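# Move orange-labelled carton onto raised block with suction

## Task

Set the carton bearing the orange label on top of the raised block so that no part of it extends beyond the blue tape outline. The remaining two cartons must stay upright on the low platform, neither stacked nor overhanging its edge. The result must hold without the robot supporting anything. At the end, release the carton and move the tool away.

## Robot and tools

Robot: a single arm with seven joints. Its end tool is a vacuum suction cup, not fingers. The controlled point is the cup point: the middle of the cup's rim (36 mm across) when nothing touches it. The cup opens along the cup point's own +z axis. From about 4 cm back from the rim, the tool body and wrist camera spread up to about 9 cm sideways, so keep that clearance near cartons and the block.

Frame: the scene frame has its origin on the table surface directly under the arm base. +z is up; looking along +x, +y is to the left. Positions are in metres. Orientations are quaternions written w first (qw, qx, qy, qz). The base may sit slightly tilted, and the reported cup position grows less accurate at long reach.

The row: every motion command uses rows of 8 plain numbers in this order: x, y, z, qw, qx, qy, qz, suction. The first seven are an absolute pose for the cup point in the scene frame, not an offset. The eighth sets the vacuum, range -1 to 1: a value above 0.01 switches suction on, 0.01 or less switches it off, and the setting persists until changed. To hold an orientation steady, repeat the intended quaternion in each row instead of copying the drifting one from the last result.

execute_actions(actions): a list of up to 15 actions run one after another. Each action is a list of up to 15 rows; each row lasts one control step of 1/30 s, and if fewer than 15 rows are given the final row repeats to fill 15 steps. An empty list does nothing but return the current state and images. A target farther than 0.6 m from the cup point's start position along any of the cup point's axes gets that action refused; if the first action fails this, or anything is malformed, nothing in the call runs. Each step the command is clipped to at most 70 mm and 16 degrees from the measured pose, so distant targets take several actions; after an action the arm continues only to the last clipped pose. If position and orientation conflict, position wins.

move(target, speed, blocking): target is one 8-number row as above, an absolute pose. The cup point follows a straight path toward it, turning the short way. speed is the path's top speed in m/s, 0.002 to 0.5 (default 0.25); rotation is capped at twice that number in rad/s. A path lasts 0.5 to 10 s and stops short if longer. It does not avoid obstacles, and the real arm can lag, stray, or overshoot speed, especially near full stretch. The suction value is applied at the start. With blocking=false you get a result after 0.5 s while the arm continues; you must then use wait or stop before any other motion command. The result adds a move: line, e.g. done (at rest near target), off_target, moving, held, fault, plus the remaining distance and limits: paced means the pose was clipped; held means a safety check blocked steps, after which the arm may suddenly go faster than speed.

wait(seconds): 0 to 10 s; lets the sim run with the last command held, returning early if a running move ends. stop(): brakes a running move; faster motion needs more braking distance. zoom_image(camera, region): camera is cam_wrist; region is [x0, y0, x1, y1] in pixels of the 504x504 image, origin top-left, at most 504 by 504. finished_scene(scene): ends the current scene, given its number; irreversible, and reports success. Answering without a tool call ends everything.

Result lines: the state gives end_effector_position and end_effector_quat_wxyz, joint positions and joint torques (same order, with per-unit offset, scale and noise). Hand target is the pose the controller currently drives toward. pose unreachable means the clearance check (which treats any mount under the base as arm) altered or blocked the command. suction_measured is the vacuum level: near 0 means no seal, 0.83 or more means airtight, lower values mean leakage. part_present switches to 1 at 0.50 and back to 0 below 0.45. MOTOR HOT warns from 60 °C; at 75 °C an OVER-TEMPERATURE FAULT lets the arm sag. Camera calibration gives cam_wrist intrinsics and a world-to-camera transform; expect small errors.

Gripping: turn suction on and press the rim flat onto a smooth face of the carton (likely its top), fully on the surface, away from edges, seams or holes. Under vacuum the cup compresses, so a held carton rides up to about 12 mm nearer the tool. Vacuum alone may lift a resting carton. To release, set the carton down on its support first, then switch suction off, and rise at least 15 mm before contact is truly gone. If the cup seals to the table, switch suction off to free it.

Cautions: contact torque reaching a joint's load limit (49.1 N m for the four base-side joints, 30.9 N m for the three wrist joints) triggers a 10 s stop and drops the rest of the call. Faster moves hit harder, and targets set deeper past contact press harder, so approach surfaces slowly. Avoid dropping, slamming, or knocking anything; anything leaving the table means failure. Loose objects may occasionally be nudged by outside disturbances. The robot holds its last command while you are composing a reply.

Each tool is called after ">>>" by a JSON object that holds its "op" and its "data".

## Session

>>> {"op": "execute_actions", "data": {"actions": []}}

Scene clock: 0.00 s.
end_effector_position=(+0.4484, -0.0055, +0.2123) suction_measured=0.00 part_present=0 end_effector_quat_wxyz=(-0.001, +0.006, +1.000, +0.000)
Joint positions: [-0.054  0.435 -0.002  1.656 -0.     1.056  3.088]
Joint velocities: [ 0.    -0.001  0.001 -0.    -0.001 -0.    -0.001]
Joint torques (N m, as the joint torque sensors report them, + toward a larger angle): no reading
Motor temperatures (°C, as the motors report them): [30 33 30 32 33 36 42]
Hand target: +0.448, -0.005, +0.212; -0.001, +0.006, +1.000, +0.000
camera_calibration (this result's frames):
cam_wrist: T_world_to_cam=[[0.0219221, -0.999723, 0.00860217, -0.005217], [-0.898054, -0.0159102, 0.439598, 0.327817], [-0.43934, -0.0173621, -0.898153, 0.471789], [0, 0, 0, 1]] pos_world=[0.501788, 0.00819135, 0.279676]

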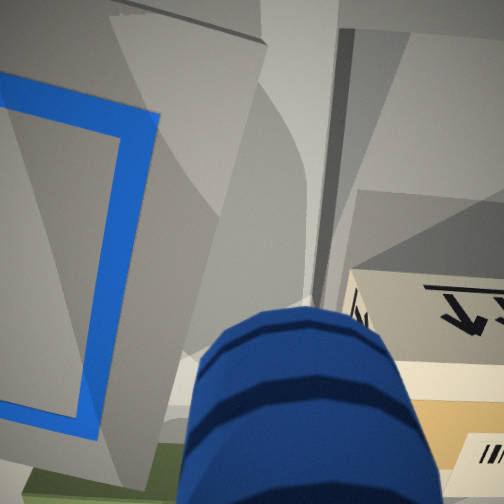

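>>> {"op": "zoom_image", "data": {"camera": "cam_wrist", "region": [60, 60, 220, 220]}}

>>> {"op": "zoom_image", "data": {"camera": "cam_wrist", "region": [0, 344, 160, 504]}}

>>> {"op": "move", "data": {"target": [0.44, -0.10, 0.47, 0, 0, 1, 0, 0], "speed": 0.25}}

Region (60, 60, 220, 220) of cam_wrist's 504x504 image, scaled by 3.150, with more detail than that image has.

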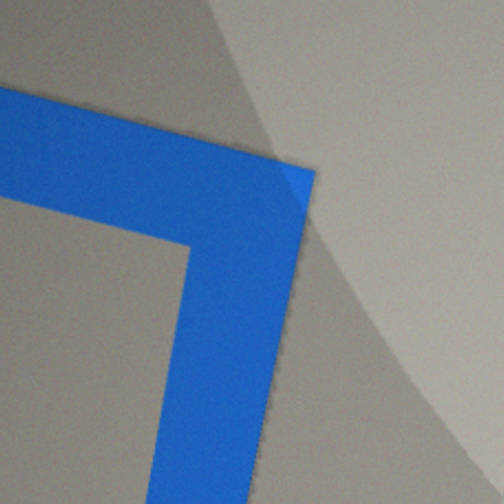

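Region (0, 344, 160, 504) of cam_wrist's 504x504 image, scaled by 3.150, with more detail than that image has.

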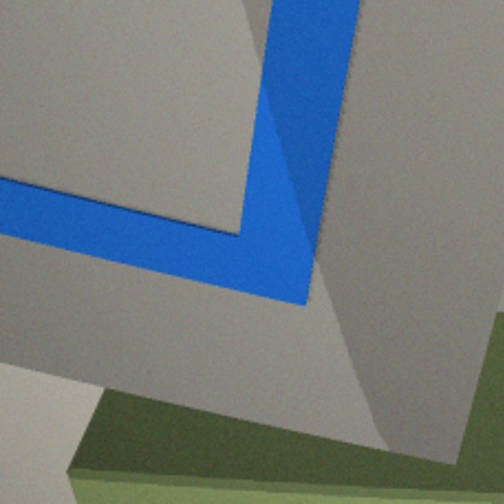

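Scene clock: 7.53 s.
end_effector_position=(+0.4404, -0.0998, +0.4704) suction_measured=0.00 part_present=0 end_effector_quat_wxyz=(+0.001, -0.000, +1.000, +0.000)
Joint positions: [ 0.116  0.37   0.072  0.909 -0.028  1.865  3.331]
Joint velocities: [ 0.003  0.012  0.002 -0.013 -0.001  0.009  0.001]
Joint torques (N m, as the joint torque sensors report them, + toward a larger angle): [  0.12 -15.62   0.08  -7.25   0.07   0.19  -0.19]
Motor temperatures (°C, as the motors report them): [30 33 30 32 33 36 42]
Hand target: +0.441, -0.100, +0.470; +0.000, -0.000, +1.000, +0.000
Off the commanded pose: 0.001 m, 0 deg.
move: done
camera_calibration (this result's frames):
cam_wrist: T_world_to_cam=[[0.0339029, -0.999391, 0.00827843, -0.106686], [-0.899411, -0.0268973, 0.436276, 0.20679], [-0.435787, -0.0222367, -0.899775, 0.697113], [0, 0, 0, 1]] pos_world=[0.493399, -0.0855571, 0.537911]

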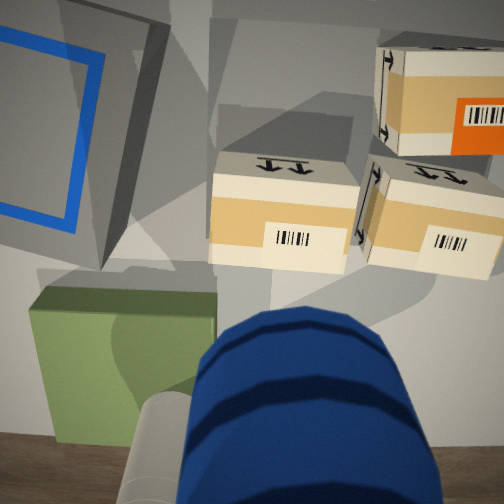

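>>> {"op": "zoom_image", "data": {"camera": "cam_wrist", "region": [344, 30, 504, 190]}}

>>> {"op": "zoom_image", "data": {"camera": "cam_wrist", "region": [0, 10, 250, 280]}}

>>> {"op": "zoom_image", "data": {"camera": "cam_wrist", "region": [190, 140, 390, 290]}}

Region (344, 30, 504, 190) of cam_wrist's 504x504 image, scaled by 3.150, with more detail than that image has.

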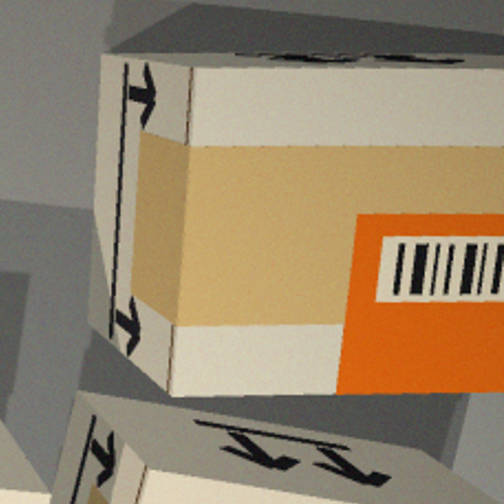

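Region (0, 10, 250, 280) of cam_wrist's 504x504 image, scaled by 1.867, with more detail than that image has; it fills the left 467 columns of this view, and the rest is white.

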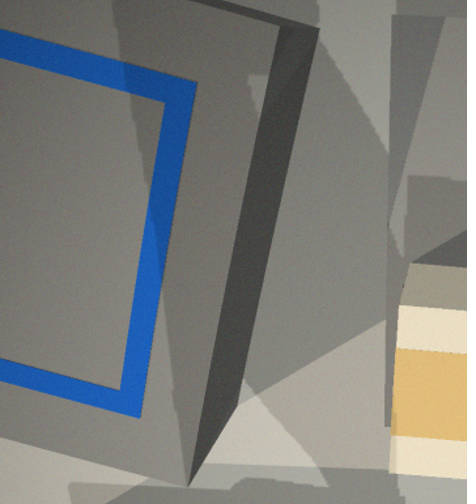

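Region (190, 140, 390, 290) of cam_wrist's 504x504 image, scaled by 2.520, with more detail than that image has; it fills the top 378 rows of this view, and the rest is white.

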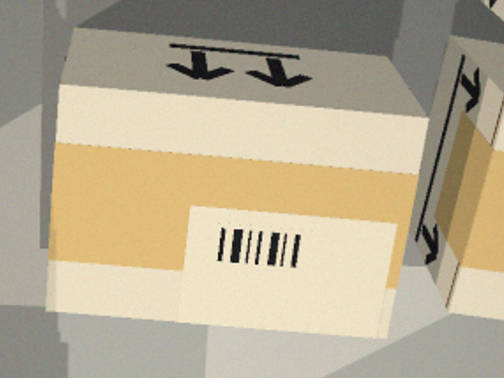

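>>> {"op": "move", "data": {"target": [0.442, -0.289, 0.17, 0, -0.0436, 0.999, 0, 0], "speed": 0.25}}

Scene clock: 99.57 s.
end_effector_position=(+0.4418, -0.2883, +0.1699) suction_measured=0.00 part_present=0 end_effector_quat_wxyz=(+0.001, -0.043, +0.999, +0.001)
Joint positions: [ 0.462  0.649  0.096  1.435 -0.068  1.064  3.814]
Joint velocities: [ 0.001  0.002  0.001 -0.001 -0.002 -0.001 -0.   ]
Joint torques (N m, as the joint torque sensors report them, + toward a larger angle): [  0.37 -19.8    0.67  -6.8    0.04   0.08  -0.29]
Motor temperatures (°C, as the motors report them): [30 34 30 32 33 36 42]
Hand target: +0.442, -0.288, +0.170; +0.001, -0.043, +0.999, +0.001
Off the commanded pose: 0.001 m, 0 deg.
move: done
camera_calibration (this result's frames):
cam_wrist: T_world_to_cam=[[0.119816, -0.99277, 0.00715767, -0.328409], [-0.893825, -0.104731, 0.436015, 0.309112], [-0.432113, -0.0586393, -0.899911, 0.41107], [0, 0, 0, 1]] pos_world=[0.49327, -0.269556, 0.2375]

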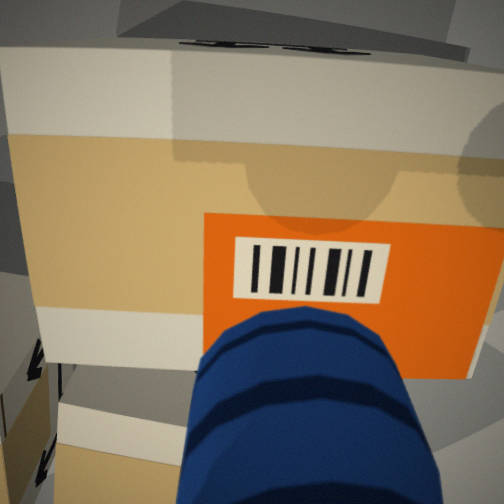

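>>> {"op": "zoom_image", "data": {"camera": "cam_wrist", "region": [384, 280, 504, 400]}}

>>> {"op": "zoom_image", "data": {"camera": "cam_wrist", "region": [0, 280, 120, 400]}}

>>> {"op": "zoom_image", "data": {"camera": "cam_wrist", "region": [0, 0, 504, 120]}}

Region (384, 280, 504, 400) of cam_wrist's 504x504 image, scaled by 4.200, with more detail than that image has.

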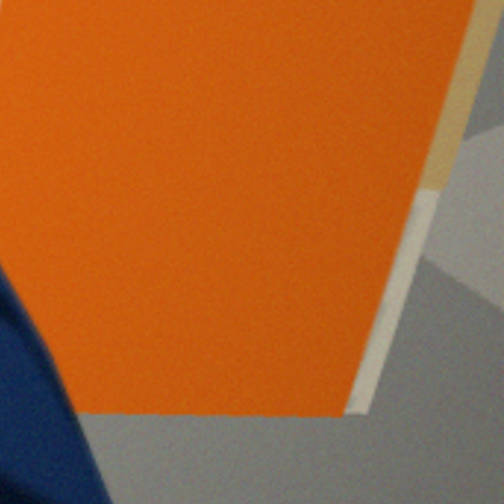

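Region (0, 280, 120, 400) of cam_wrist's 504x504 image, scaled by 4.200, with more detail than that image has.

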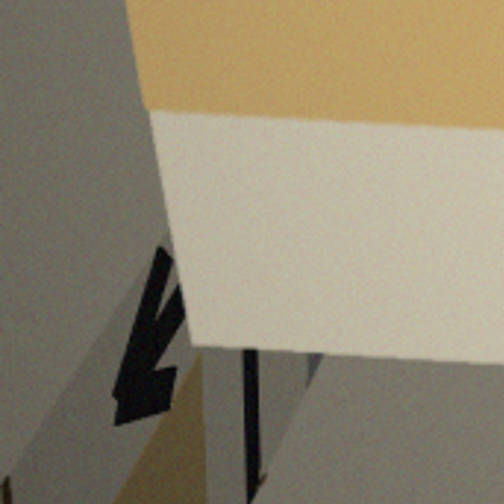

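Region (0, 0, 504, 120) of cam_wrist's 504x504 image, scaled by 1.000; it fills the top 120 rows of this view, and the rest is white.

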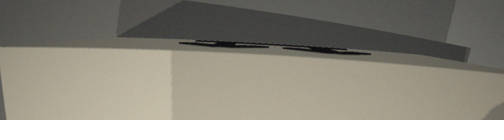

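>>> {"op": "move", "data": {"target": [0.4436, -0.283, 0.121, 0, -0.0332, 0.9994, 0, 1], "speed": 0.04}}

Scene clock: 129.73 s.
end_effector_position=(+0.4430, -0.2826, +0.1201) suction_measured=0.75 part_present=1 end_effector_quat_wxyz=(-0.001, -0.033, +0.999, +0.001)
Joint positions: [ 0.45   0.71   0.095  1.5   -0.076  0.939  3.788]
Joint velocities: [-0.003 -0.016 -0.003 -0.026 -0.005 -0.033  0.   ]
Joint torques (N m, as the joint torque sensors report them, + toward a larger angle): [  0.3  -22.44   1.03  -7.04  -0.07   0.38  -0.22]
Motor temperatures (°C, as the motors report them): [30 34 30 32 33 36 42]
Hand target: +0.443, -0.283, +0.121; -0.000, -0.033, +0.999, +0.000
Off the commanded pose: 0.001 m, 0 deg.
move: done
camera_calibration (this result's frames):
cam_wrist: T_world_to_cam=[[0.0992923, -0.995028, 0.00772576, -0.314207], [-0.894391, -0.0858416, 0.438971, 0.337761], [-0.436125, -0.0504963, -0.898468, 0.371021], [0, 0, 0, 1]] pos_world=[0.4951, -0.264916, 0.187511]

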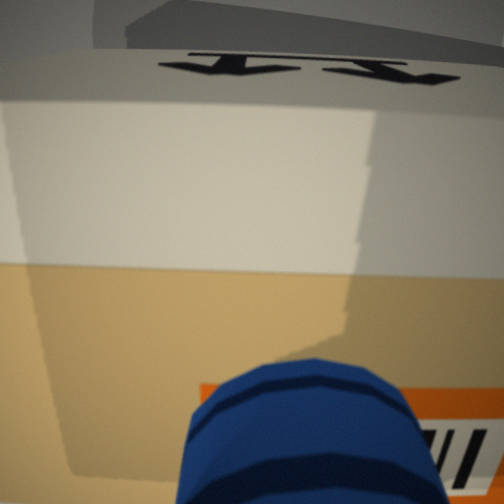

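>>> {"op": "move", "data": {"target": [0.4436, -0.283, 0.24, 0, -0.0332, 0.9994, 0, 1], "speed": 0.12}}

Scene clock: 136.27 s.
end_effector_position=(+0.4438, -0.2832, +0.2400) suction_measured=0.85 part_present=1 end_effector_quat_wxyz=(-0.000, -0.033, +0.999, -0.000)
Joint positions: [ 0.442  0.578  0.112  1.321 -0.063  1.249  3.778]
Joint velocities: [-0.     0.001  0.001 -0.003  0.002  0.004  0.001]
Joint torques (N m, as the joint torque sensors report them, + toward a larger angle): [  0.05 -21.71   0.8   -8.58  -0.17   0.14  -0.14]
Motor temperatures (°C, as the motors report them): [30 34 30 32 33 36 42]
Hand target: +0.444, -0.283, +0.240; -0.000, -0.033, +0.999, -0.000
Off the commanded pose: 0.000 m, 0 deg.
move: done
camera_calibration (this result's frames):
cam_wrist: T_world_to_cam=[[0.0997428, -0.994971, 0.00921154, -0.316342], [-0.895078, -0.0856775, 0.437601, 0.286503], [-0.434611, -0.0518926, -0.899122, 0.478138], [0, 0, 0, 1]] pos_world=[0.4958, -0.265392, 0.307444]

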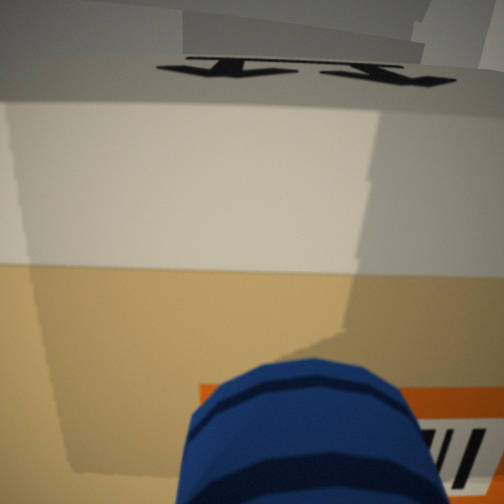

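>>> {"op": "move", "data": {"target": [0.401, 0.124, 0.222, 0, -0.6108, 0.7918, 0, 1], "speed": 0.3}}

Scene clock: 143.07 s.
end_effector_position=(+0.4006, +0.1228, +0.2225) suction_measured=0.85 part_present=1 end_effector_quat_wxyz=(-0.002, -0.610, +0.792, -0.001)
Joint positions: [-0.146  0.375 -0.307  1.728  0.129  1.063  3.972]
Joint velocities: [-0.008  0.004 -0.005 -0.001  0.003  0.    -0.002]
Joint torques (N m, as the joint torque sensors report them, + toward a larger angle): [ -0.12 -17.12  -0.8   -8.02  -0.09   0.09  -0.08]
Motor temperatures (°C, as the motors report them): [30 34 30 32 33 36 42]
Hand target: +0.400, +0.123, +0.222; -0.002, -0.611, +0.792, -0.001
Off the commanded pose: 0.001 m, 0 deg.
move: done
camera_calibration (this result's frames):
cam_wrist: T_world_to_cam=[[0.974923, -0.222368, 0.00885101, -0.353264], [-0.203341, -0.873928, 0.441478, 0.109083], [-0.0904355, -0.432207, -0.897228, 0.373151], [0, 0, 0, 1]] pos_world=[0.400332, 0.178054, 0.28977]

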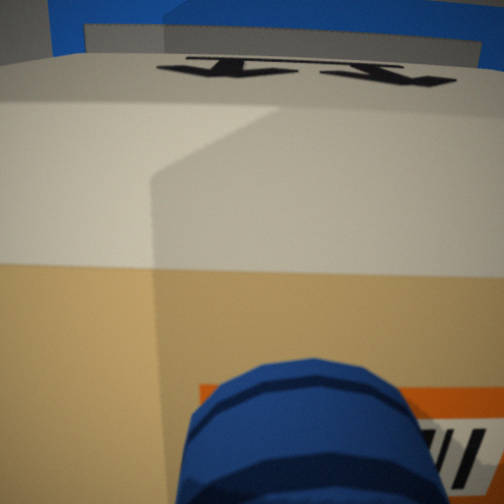

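>>> {"op": "zoom_image", "data": {"camera": "cam_wrist", "region": [0, 0, 168, 110]}}

>>> {"op": "zoom_image", "data": {"camera": "cam_wrist", "region": [336, 0, 504, 110]}}

Region (0, 0, 168, 110) of cam_wrist's 504x504 image, scaled by 3.000, with more detail than that image has; it fills the top 330 rows of this view, and the rest is white.

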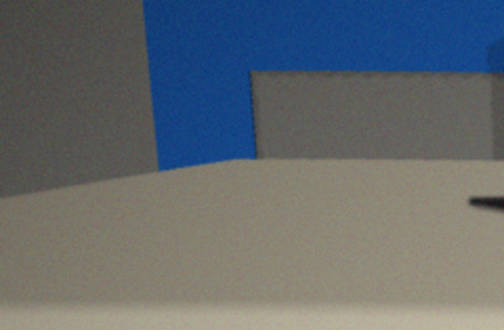

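Region (336, 0, 504, 110) of cam_wrist's 504x504 image, scaled by 3.000, with more detail than that image has; it fills the top 330 rows of this view, and the rest is white.

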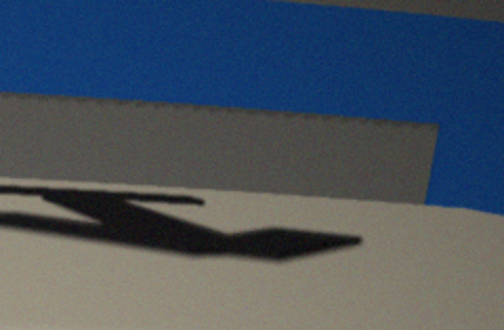

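>>> {"op": "move", "data": {"target": [0.4019, 0.1208, 0.193, 0, -0.6108, 0.7918, 0, 1], "speed": 0.05}}

>>> {"op": "move", "data": {"target": [0.4019, 0.1208, 0.184, 0, -0.6108, 0.7918, 0, 1], "speed": 0.012}}

Scene clock: 181.57 s.
end_effector_position=(+0.4018, +0.1208, +0.1931) suction_measured=0.85 part_present=1 end_effector_quat_wxyz=(+0.000, -0.611, +0.792, -0.000)
Joint positions: [-0.144  0.413 -0.302  1.779  0.143  0.973  3.967]
Joint velocities: [-0.001  0.002  0.002  0.    -0.001 -0.003  0.001]
Joint torques (N m, as the joint torque sensors report them, + toward a larger angle): [  0.12 -17.36  -1.03  -7.54  -0.07   0.03  -0.1 ]
Motor temperatures (°C, as the motors report them): [30 34 30 32 33 36 42]
Hand target: +0.402, +0.121, +0.193; +0.000, -0.611, +0.792, +0.000
Off the commanded pose: 0.000 m, 0 deg.
move: done
camera_calibration (this result's frames):
cam_wrist: T_world_to_cam=[[0.97509, -0.221626, 0.00905608, -0.354884], [-0.20316, -0.875969, 0.437497, 0.121511], [-0.0890279, -0.428439, -0.899174, 0.345345], [0, 0, 0, 1]] pos_world=[0.401476, 0.175748, 0.260579]

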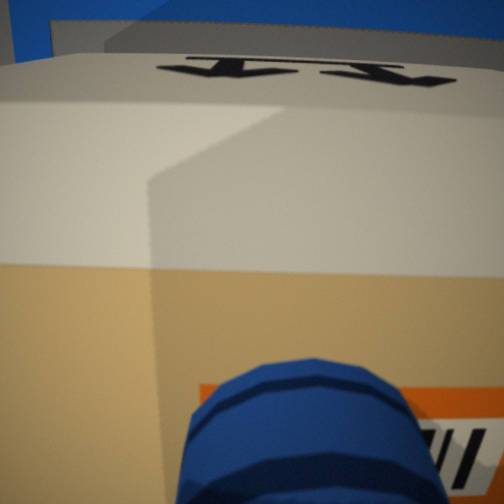

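Scene clock: 182.53 s.
end_effector_position=(+0.4019, +0.1208, +0.1841) suction_measured=0.85 part_present=1 end_effector_quat_wxyz=(+0.000, -0.611, +0.792, -0.000)
Joint positions: [-0.146  0.426 -0.299  1.793  0.148  0.947  3.962]
Joint velocities: [ 0.001  0.001  0.     0.002 -0.    -0.003 -0.002]
Joint torques (N m, as the joint torque sensors report them, + toward a larger angle): [  0.17 -17.27  -1.15  -7.57  -0.13   0.06  -0.08]
Motor temperatures (°C, as the motors report them): [30 34 30 32 33 36 42]
Hand target: +0.402, +0.121, +0.184; +0.000, -0.611, +0.792, -0.000
Off the commanded pose: 0.000 m, 0 deg.
move: done
camera_calibration (this result's frames):
cam_wrist: T_world_to_cam=[[0.975091, -0.221623, 0.00900794, -0.354842], [-0.203132, -0.875953, 0.437543, 0.125421], [-0.0890789, -0.428474, -0.899152, 0.337256], [0, 0, 0, 1]] pos_world=[0.401522, 0.175727, 0.251564]

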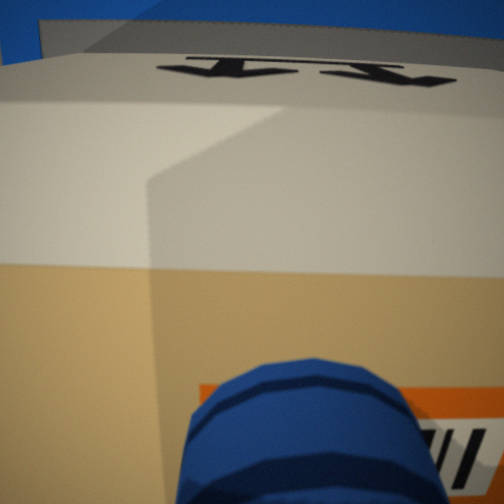

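>>> {"op": "move", "data": {"target": [0.4019, 0.1208, 0.1808, 0, -0.6108, 0.7918, 0, 1], "speed": 0.01}}

Scene clock: 186.93 s.
end_effector_position=(+0.4021, +0.1207, +0.1824) suction_measured=0.85 part_present=1 end_effector_quat_wxyz=(+0.001, -0.611, +0.792, -0.001)
Joint positions: [-0.147  0.428 -0.298  1.797  0.15   0.939  3.96 ]
Joint velocities: [-0.001 -0.002 -0.001  0.001  0.    -0.001 -0.   ]
Joint torques (N m, as the joint torque sensors report them, + toward a larger angle): [ -0.04 -14.82  -1.04  -6.91   0.    -0.66  -0.11]
Motor temperatures (°C, as the motors report them): [30 34 30 32 33 36 42]
Hand target: +0.402, +0.121, +0.181; -0.000, -0.611, +0.792, -0.000
Off the commanded pose: 0.002 m, 0 deg.
move: done
camera_calibration (this result's frames):
cam_wrist: T_world_to_cam=[[0.975027, -0.221804, 0.011212, -0.355441], [-0.204287, -0.875932, 0.437047, 0.126702], [-0.087118, -0.428423, -0.899369, 0.334959], [0, 0, 0, 1]] pos_world=[0.401629, 0.175648, 0.249862]

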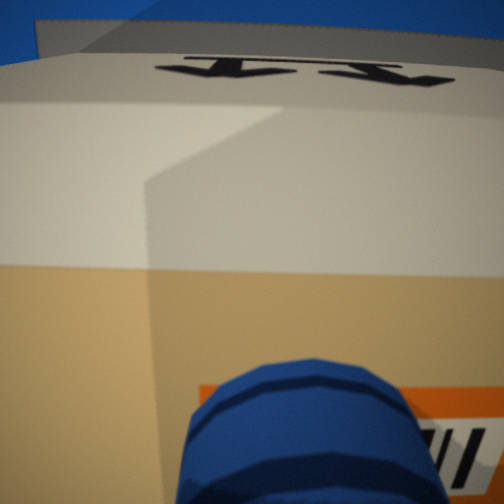

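The carton is resting on the block. Releasing, then easing the cup up.

>>> {"op": "execute_actions", "data": {"actions": [[[0.402, 0.1207, 0.1825, 0, -0.6108, 0.7918, 0, 0],[0.402, 0.1207, 0.1825, 0, -0.6108, 0.7918, 0, 0],[0.402, 0.1207, 0.1825, 0, -0.6108, 0.7918, 0, 0],[0.402, 0.1207, 0.1825, 0, -0.6108, 0.7918, 0, 0],[0.402, 0.1207, 0.1825, 0, -0.6108, 0.7918, 0, 0],[0.402, 0.1207, 0.1825, 0, -0.6108, 0.7918, 0, 0],[0.402, 0.1207, 0.1825, 0, -0.6108, 0.7918, 0, 0],[0.402, 0.1207, 0.1825, 0, -0.6108, 0.7918, 0, 0],[0.402, 0.1207, 0.1835, 0, -0.6108, 0.7918, 0, 0],[0.402, 0.1207, 0.1845, 0, -0.6108, 0.7918, 0, 0],[0.402, 0.1207, 0.186, 0, -0.6108, 0.7918, 0, 0],[0.402, 0.1207, 0.1875, 0, -0.6108, 0.7918, 0, 0],[0.402, 0.1207, 0.189, 0, -0.6108, 0.7918, 0, 0],[0.402, 0.1207, 0.1905, 0, -0.6108, 0.7918, 0, 0],[0.402, 0.1207, 0.192, 0, -0.6108, 0.7918, 0, 0]]]}}

>>> {"op": "move", "data": {"target": [0.40, 0.10, 0.40, 0, -0.6108, 0.7918, 0, 0], "speed": 0.2}}

Scene clock: 198.93 s.
end_effector_position=(+0.4029, +0.1208, +0.1907) suction_measured=0.01 part_present=0 end_effector_quat_wxyz=(+0.002, -0.611, +0.792, -0.001)
Joint positions: [-0.144  0.415 -0.3    1.785  0.146  0.96   3.965]
Joint velocities: [ 0.01  -0.041 -0.01  -0.057 -0.025  0.114  0.024]
Joint torques (N m, as the joint torque sensors report them, + toward a larger angle): [ -0.08 -12.96  -0.8   -5.75  -0.13  -0.29  -0.14]
Motor temperatures (°C, as the motors report them): [30 34 30 32 33 36 42]
Hand target: +0.402, +0.121, +0.192; +0.000, -0.611, +0.792, -0.000
Off the commanded pose: 0.002 m, 0 deg.
camera_calibration (this result's frames):
cam_wrist: T_world_to_cam=[[0.974975, -0.22188, 0.0138864, -0.35677], [-0.205611, -0.876209, 0.435869, 0.12411], [-0.0845434, -0.427817, -0.899903, 0.341508], [0, 0, 0, 1]] pos_world=[0.402233, 0.175689, 0.258182]

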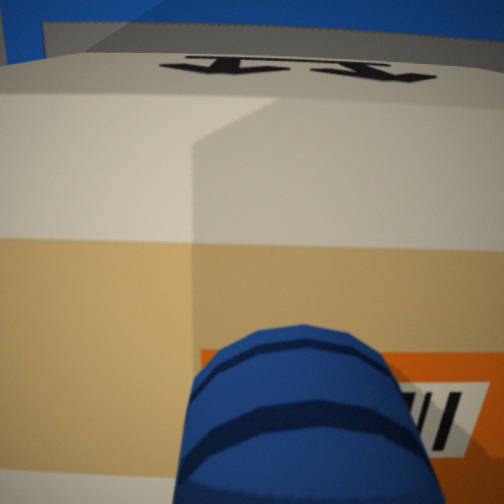

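Scene clock: 200.47 s.
end_effector_position=(+0.4004, +0.1000, +0.4001) suction_measured=0.00 part_present=0 end_effector_quat_wxyz=(+0.000, -0.611, +0.792, -0.000)
Joint positions: [-0.098  0.25  -0.299  1.31   0.071  1.594  4.083]
Joint velocities: [-0.     0.002  0.    -0.005  0.     0.005  0.001]
Joint torques (N m, as the joint torque sensors report them, + toward a larger angle): [  0.15 -13.62  -0.65  -7.75  -0.11   0.29  -0.11]
Motor temperatures (°C, as the motors report them): [30 34 30 32 33 36 42]
Hand target: +0.400, +0.100, +0.400; +0.000, -0.611, +0.792, +0.000
Off the commanded pose: 0.000 m, 0 deg.
move: done
camera_calibration (this result's frames):
cam_wrist: T_world_to_cam=[[0.97517, -0.221266, 0.00922243, -0.360085], [-0.20293, -0.876136, 0.437271, 0.0124536], [-0.0886729, -0.428285, -0.899283, 0.522316], [0, 0, 0, 1]] pos_world=[0.399986, 0.154937, 0.467585]

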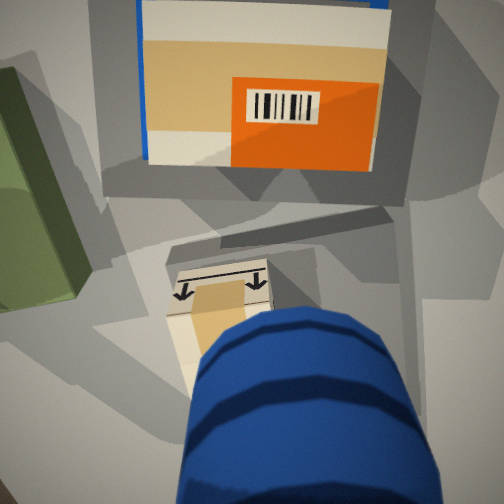

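>>> {"op": "zoom_image", "data": {"camera": "cam_wrist", "region": [140, 220, 320, 400]}}

Region (140, 220, 320, 400) of cam_wrist's 504x504 image, scaled by 2.800, with more detail than that image has.

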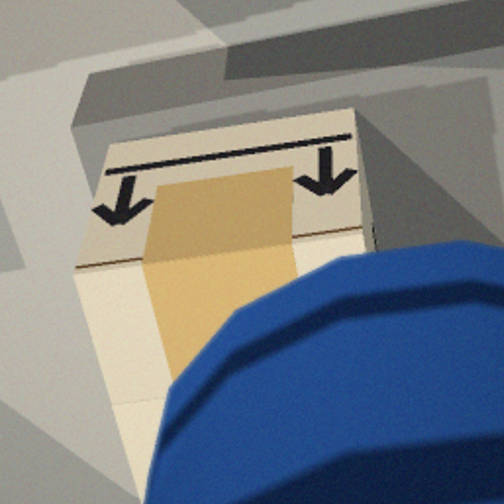

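>>> {"op": "move", "data": {"target": [0.42, -0.22, 0.40, 0, -0.6108, 0.7918, 0, 0], "speed": 0.3}}

Scene clock: 238.80 s.
end_effector_position=(+0.4203, -0.2193, +0.4000) suction_measured=0.00 part_present=0 end_effector_quat_wxyz=(+0.002, -0.611, +0.792, +0.001)
Joint positions: [ 0.457  0.397 -0.069  1.095  0.024  1.654  4.865]
Joint velocities: [ 0.004  0.008  0.002 -0.005 -0.002  0.003  0.003]
Joint torques (N m, as the joint torque sensors report them, + toward a larger angle): [ -0.02 -16.72  -0.43  -7.79  -0.23   0.1   -0.11]
Motor temperatures (°C, as the motors report them): [30 34 30 32 33 36 42]
Hand target: +0.420, -0.220, +0.400; +0.002, -0.611, +0.792, +0.001
Off the commanded pose: 0.001 m, 0 deg.
move: done
camera_calibration (this result's frames):
cam_wrist: T_world_to_cam=[[0.975173, -0.221228, 0.00974781, -0.45034], [-0.203401, -0.877447, 0.434412, -0.262163], [-0.0875511, -0.42561, -0.900661, 0.387924], [0, 0, 0, 1]] pos_world=[0.419799, -0.164558, 0.467665]

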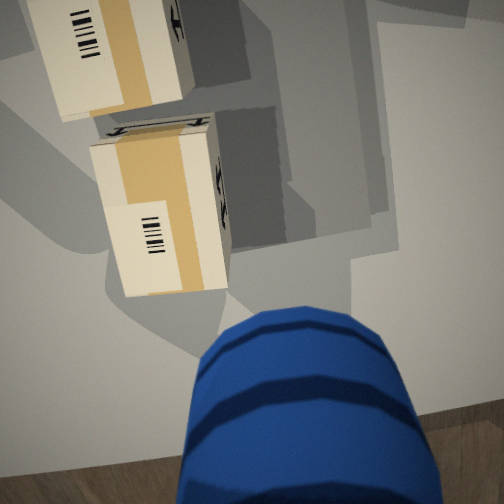

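>>> {"op": "zoom_image", "data": {"camera": "cam_wrist", "region": [190, 180, 310, 300]}}

>>> {"op": "zoom_image", "data": {"camera": "cam_wrist", "region": [50, 80, 170, 200]}}

Region (190, 180, 310, 300) of cam_wrist's 504x504 image, scaled by 4.200, with more detail than that image has.

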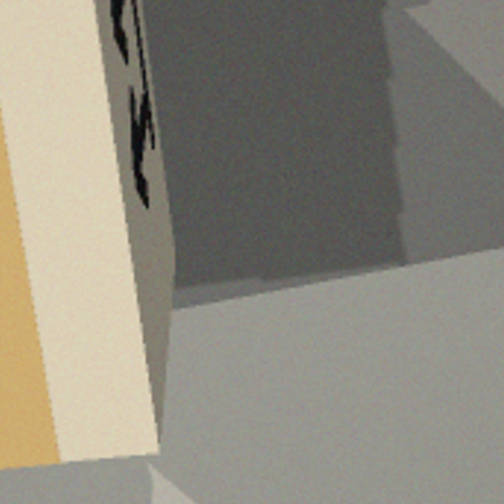

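Region (50, 80, 170, 200) of cam_wrist's 504x504 image, scaled by 4.200, with more detail than that image has.

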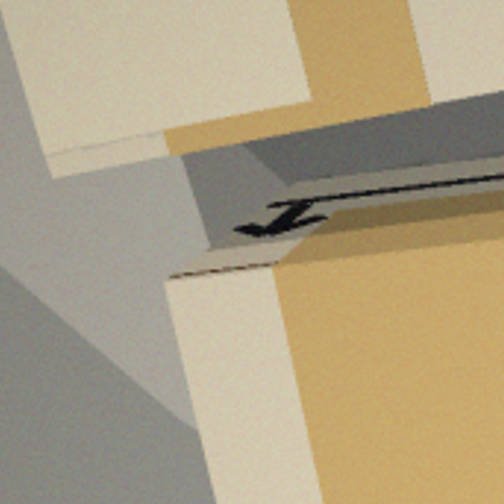

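>>> {"op": "finished_scene", "data": {"scene": 2}}

The scene is finished: the task was done.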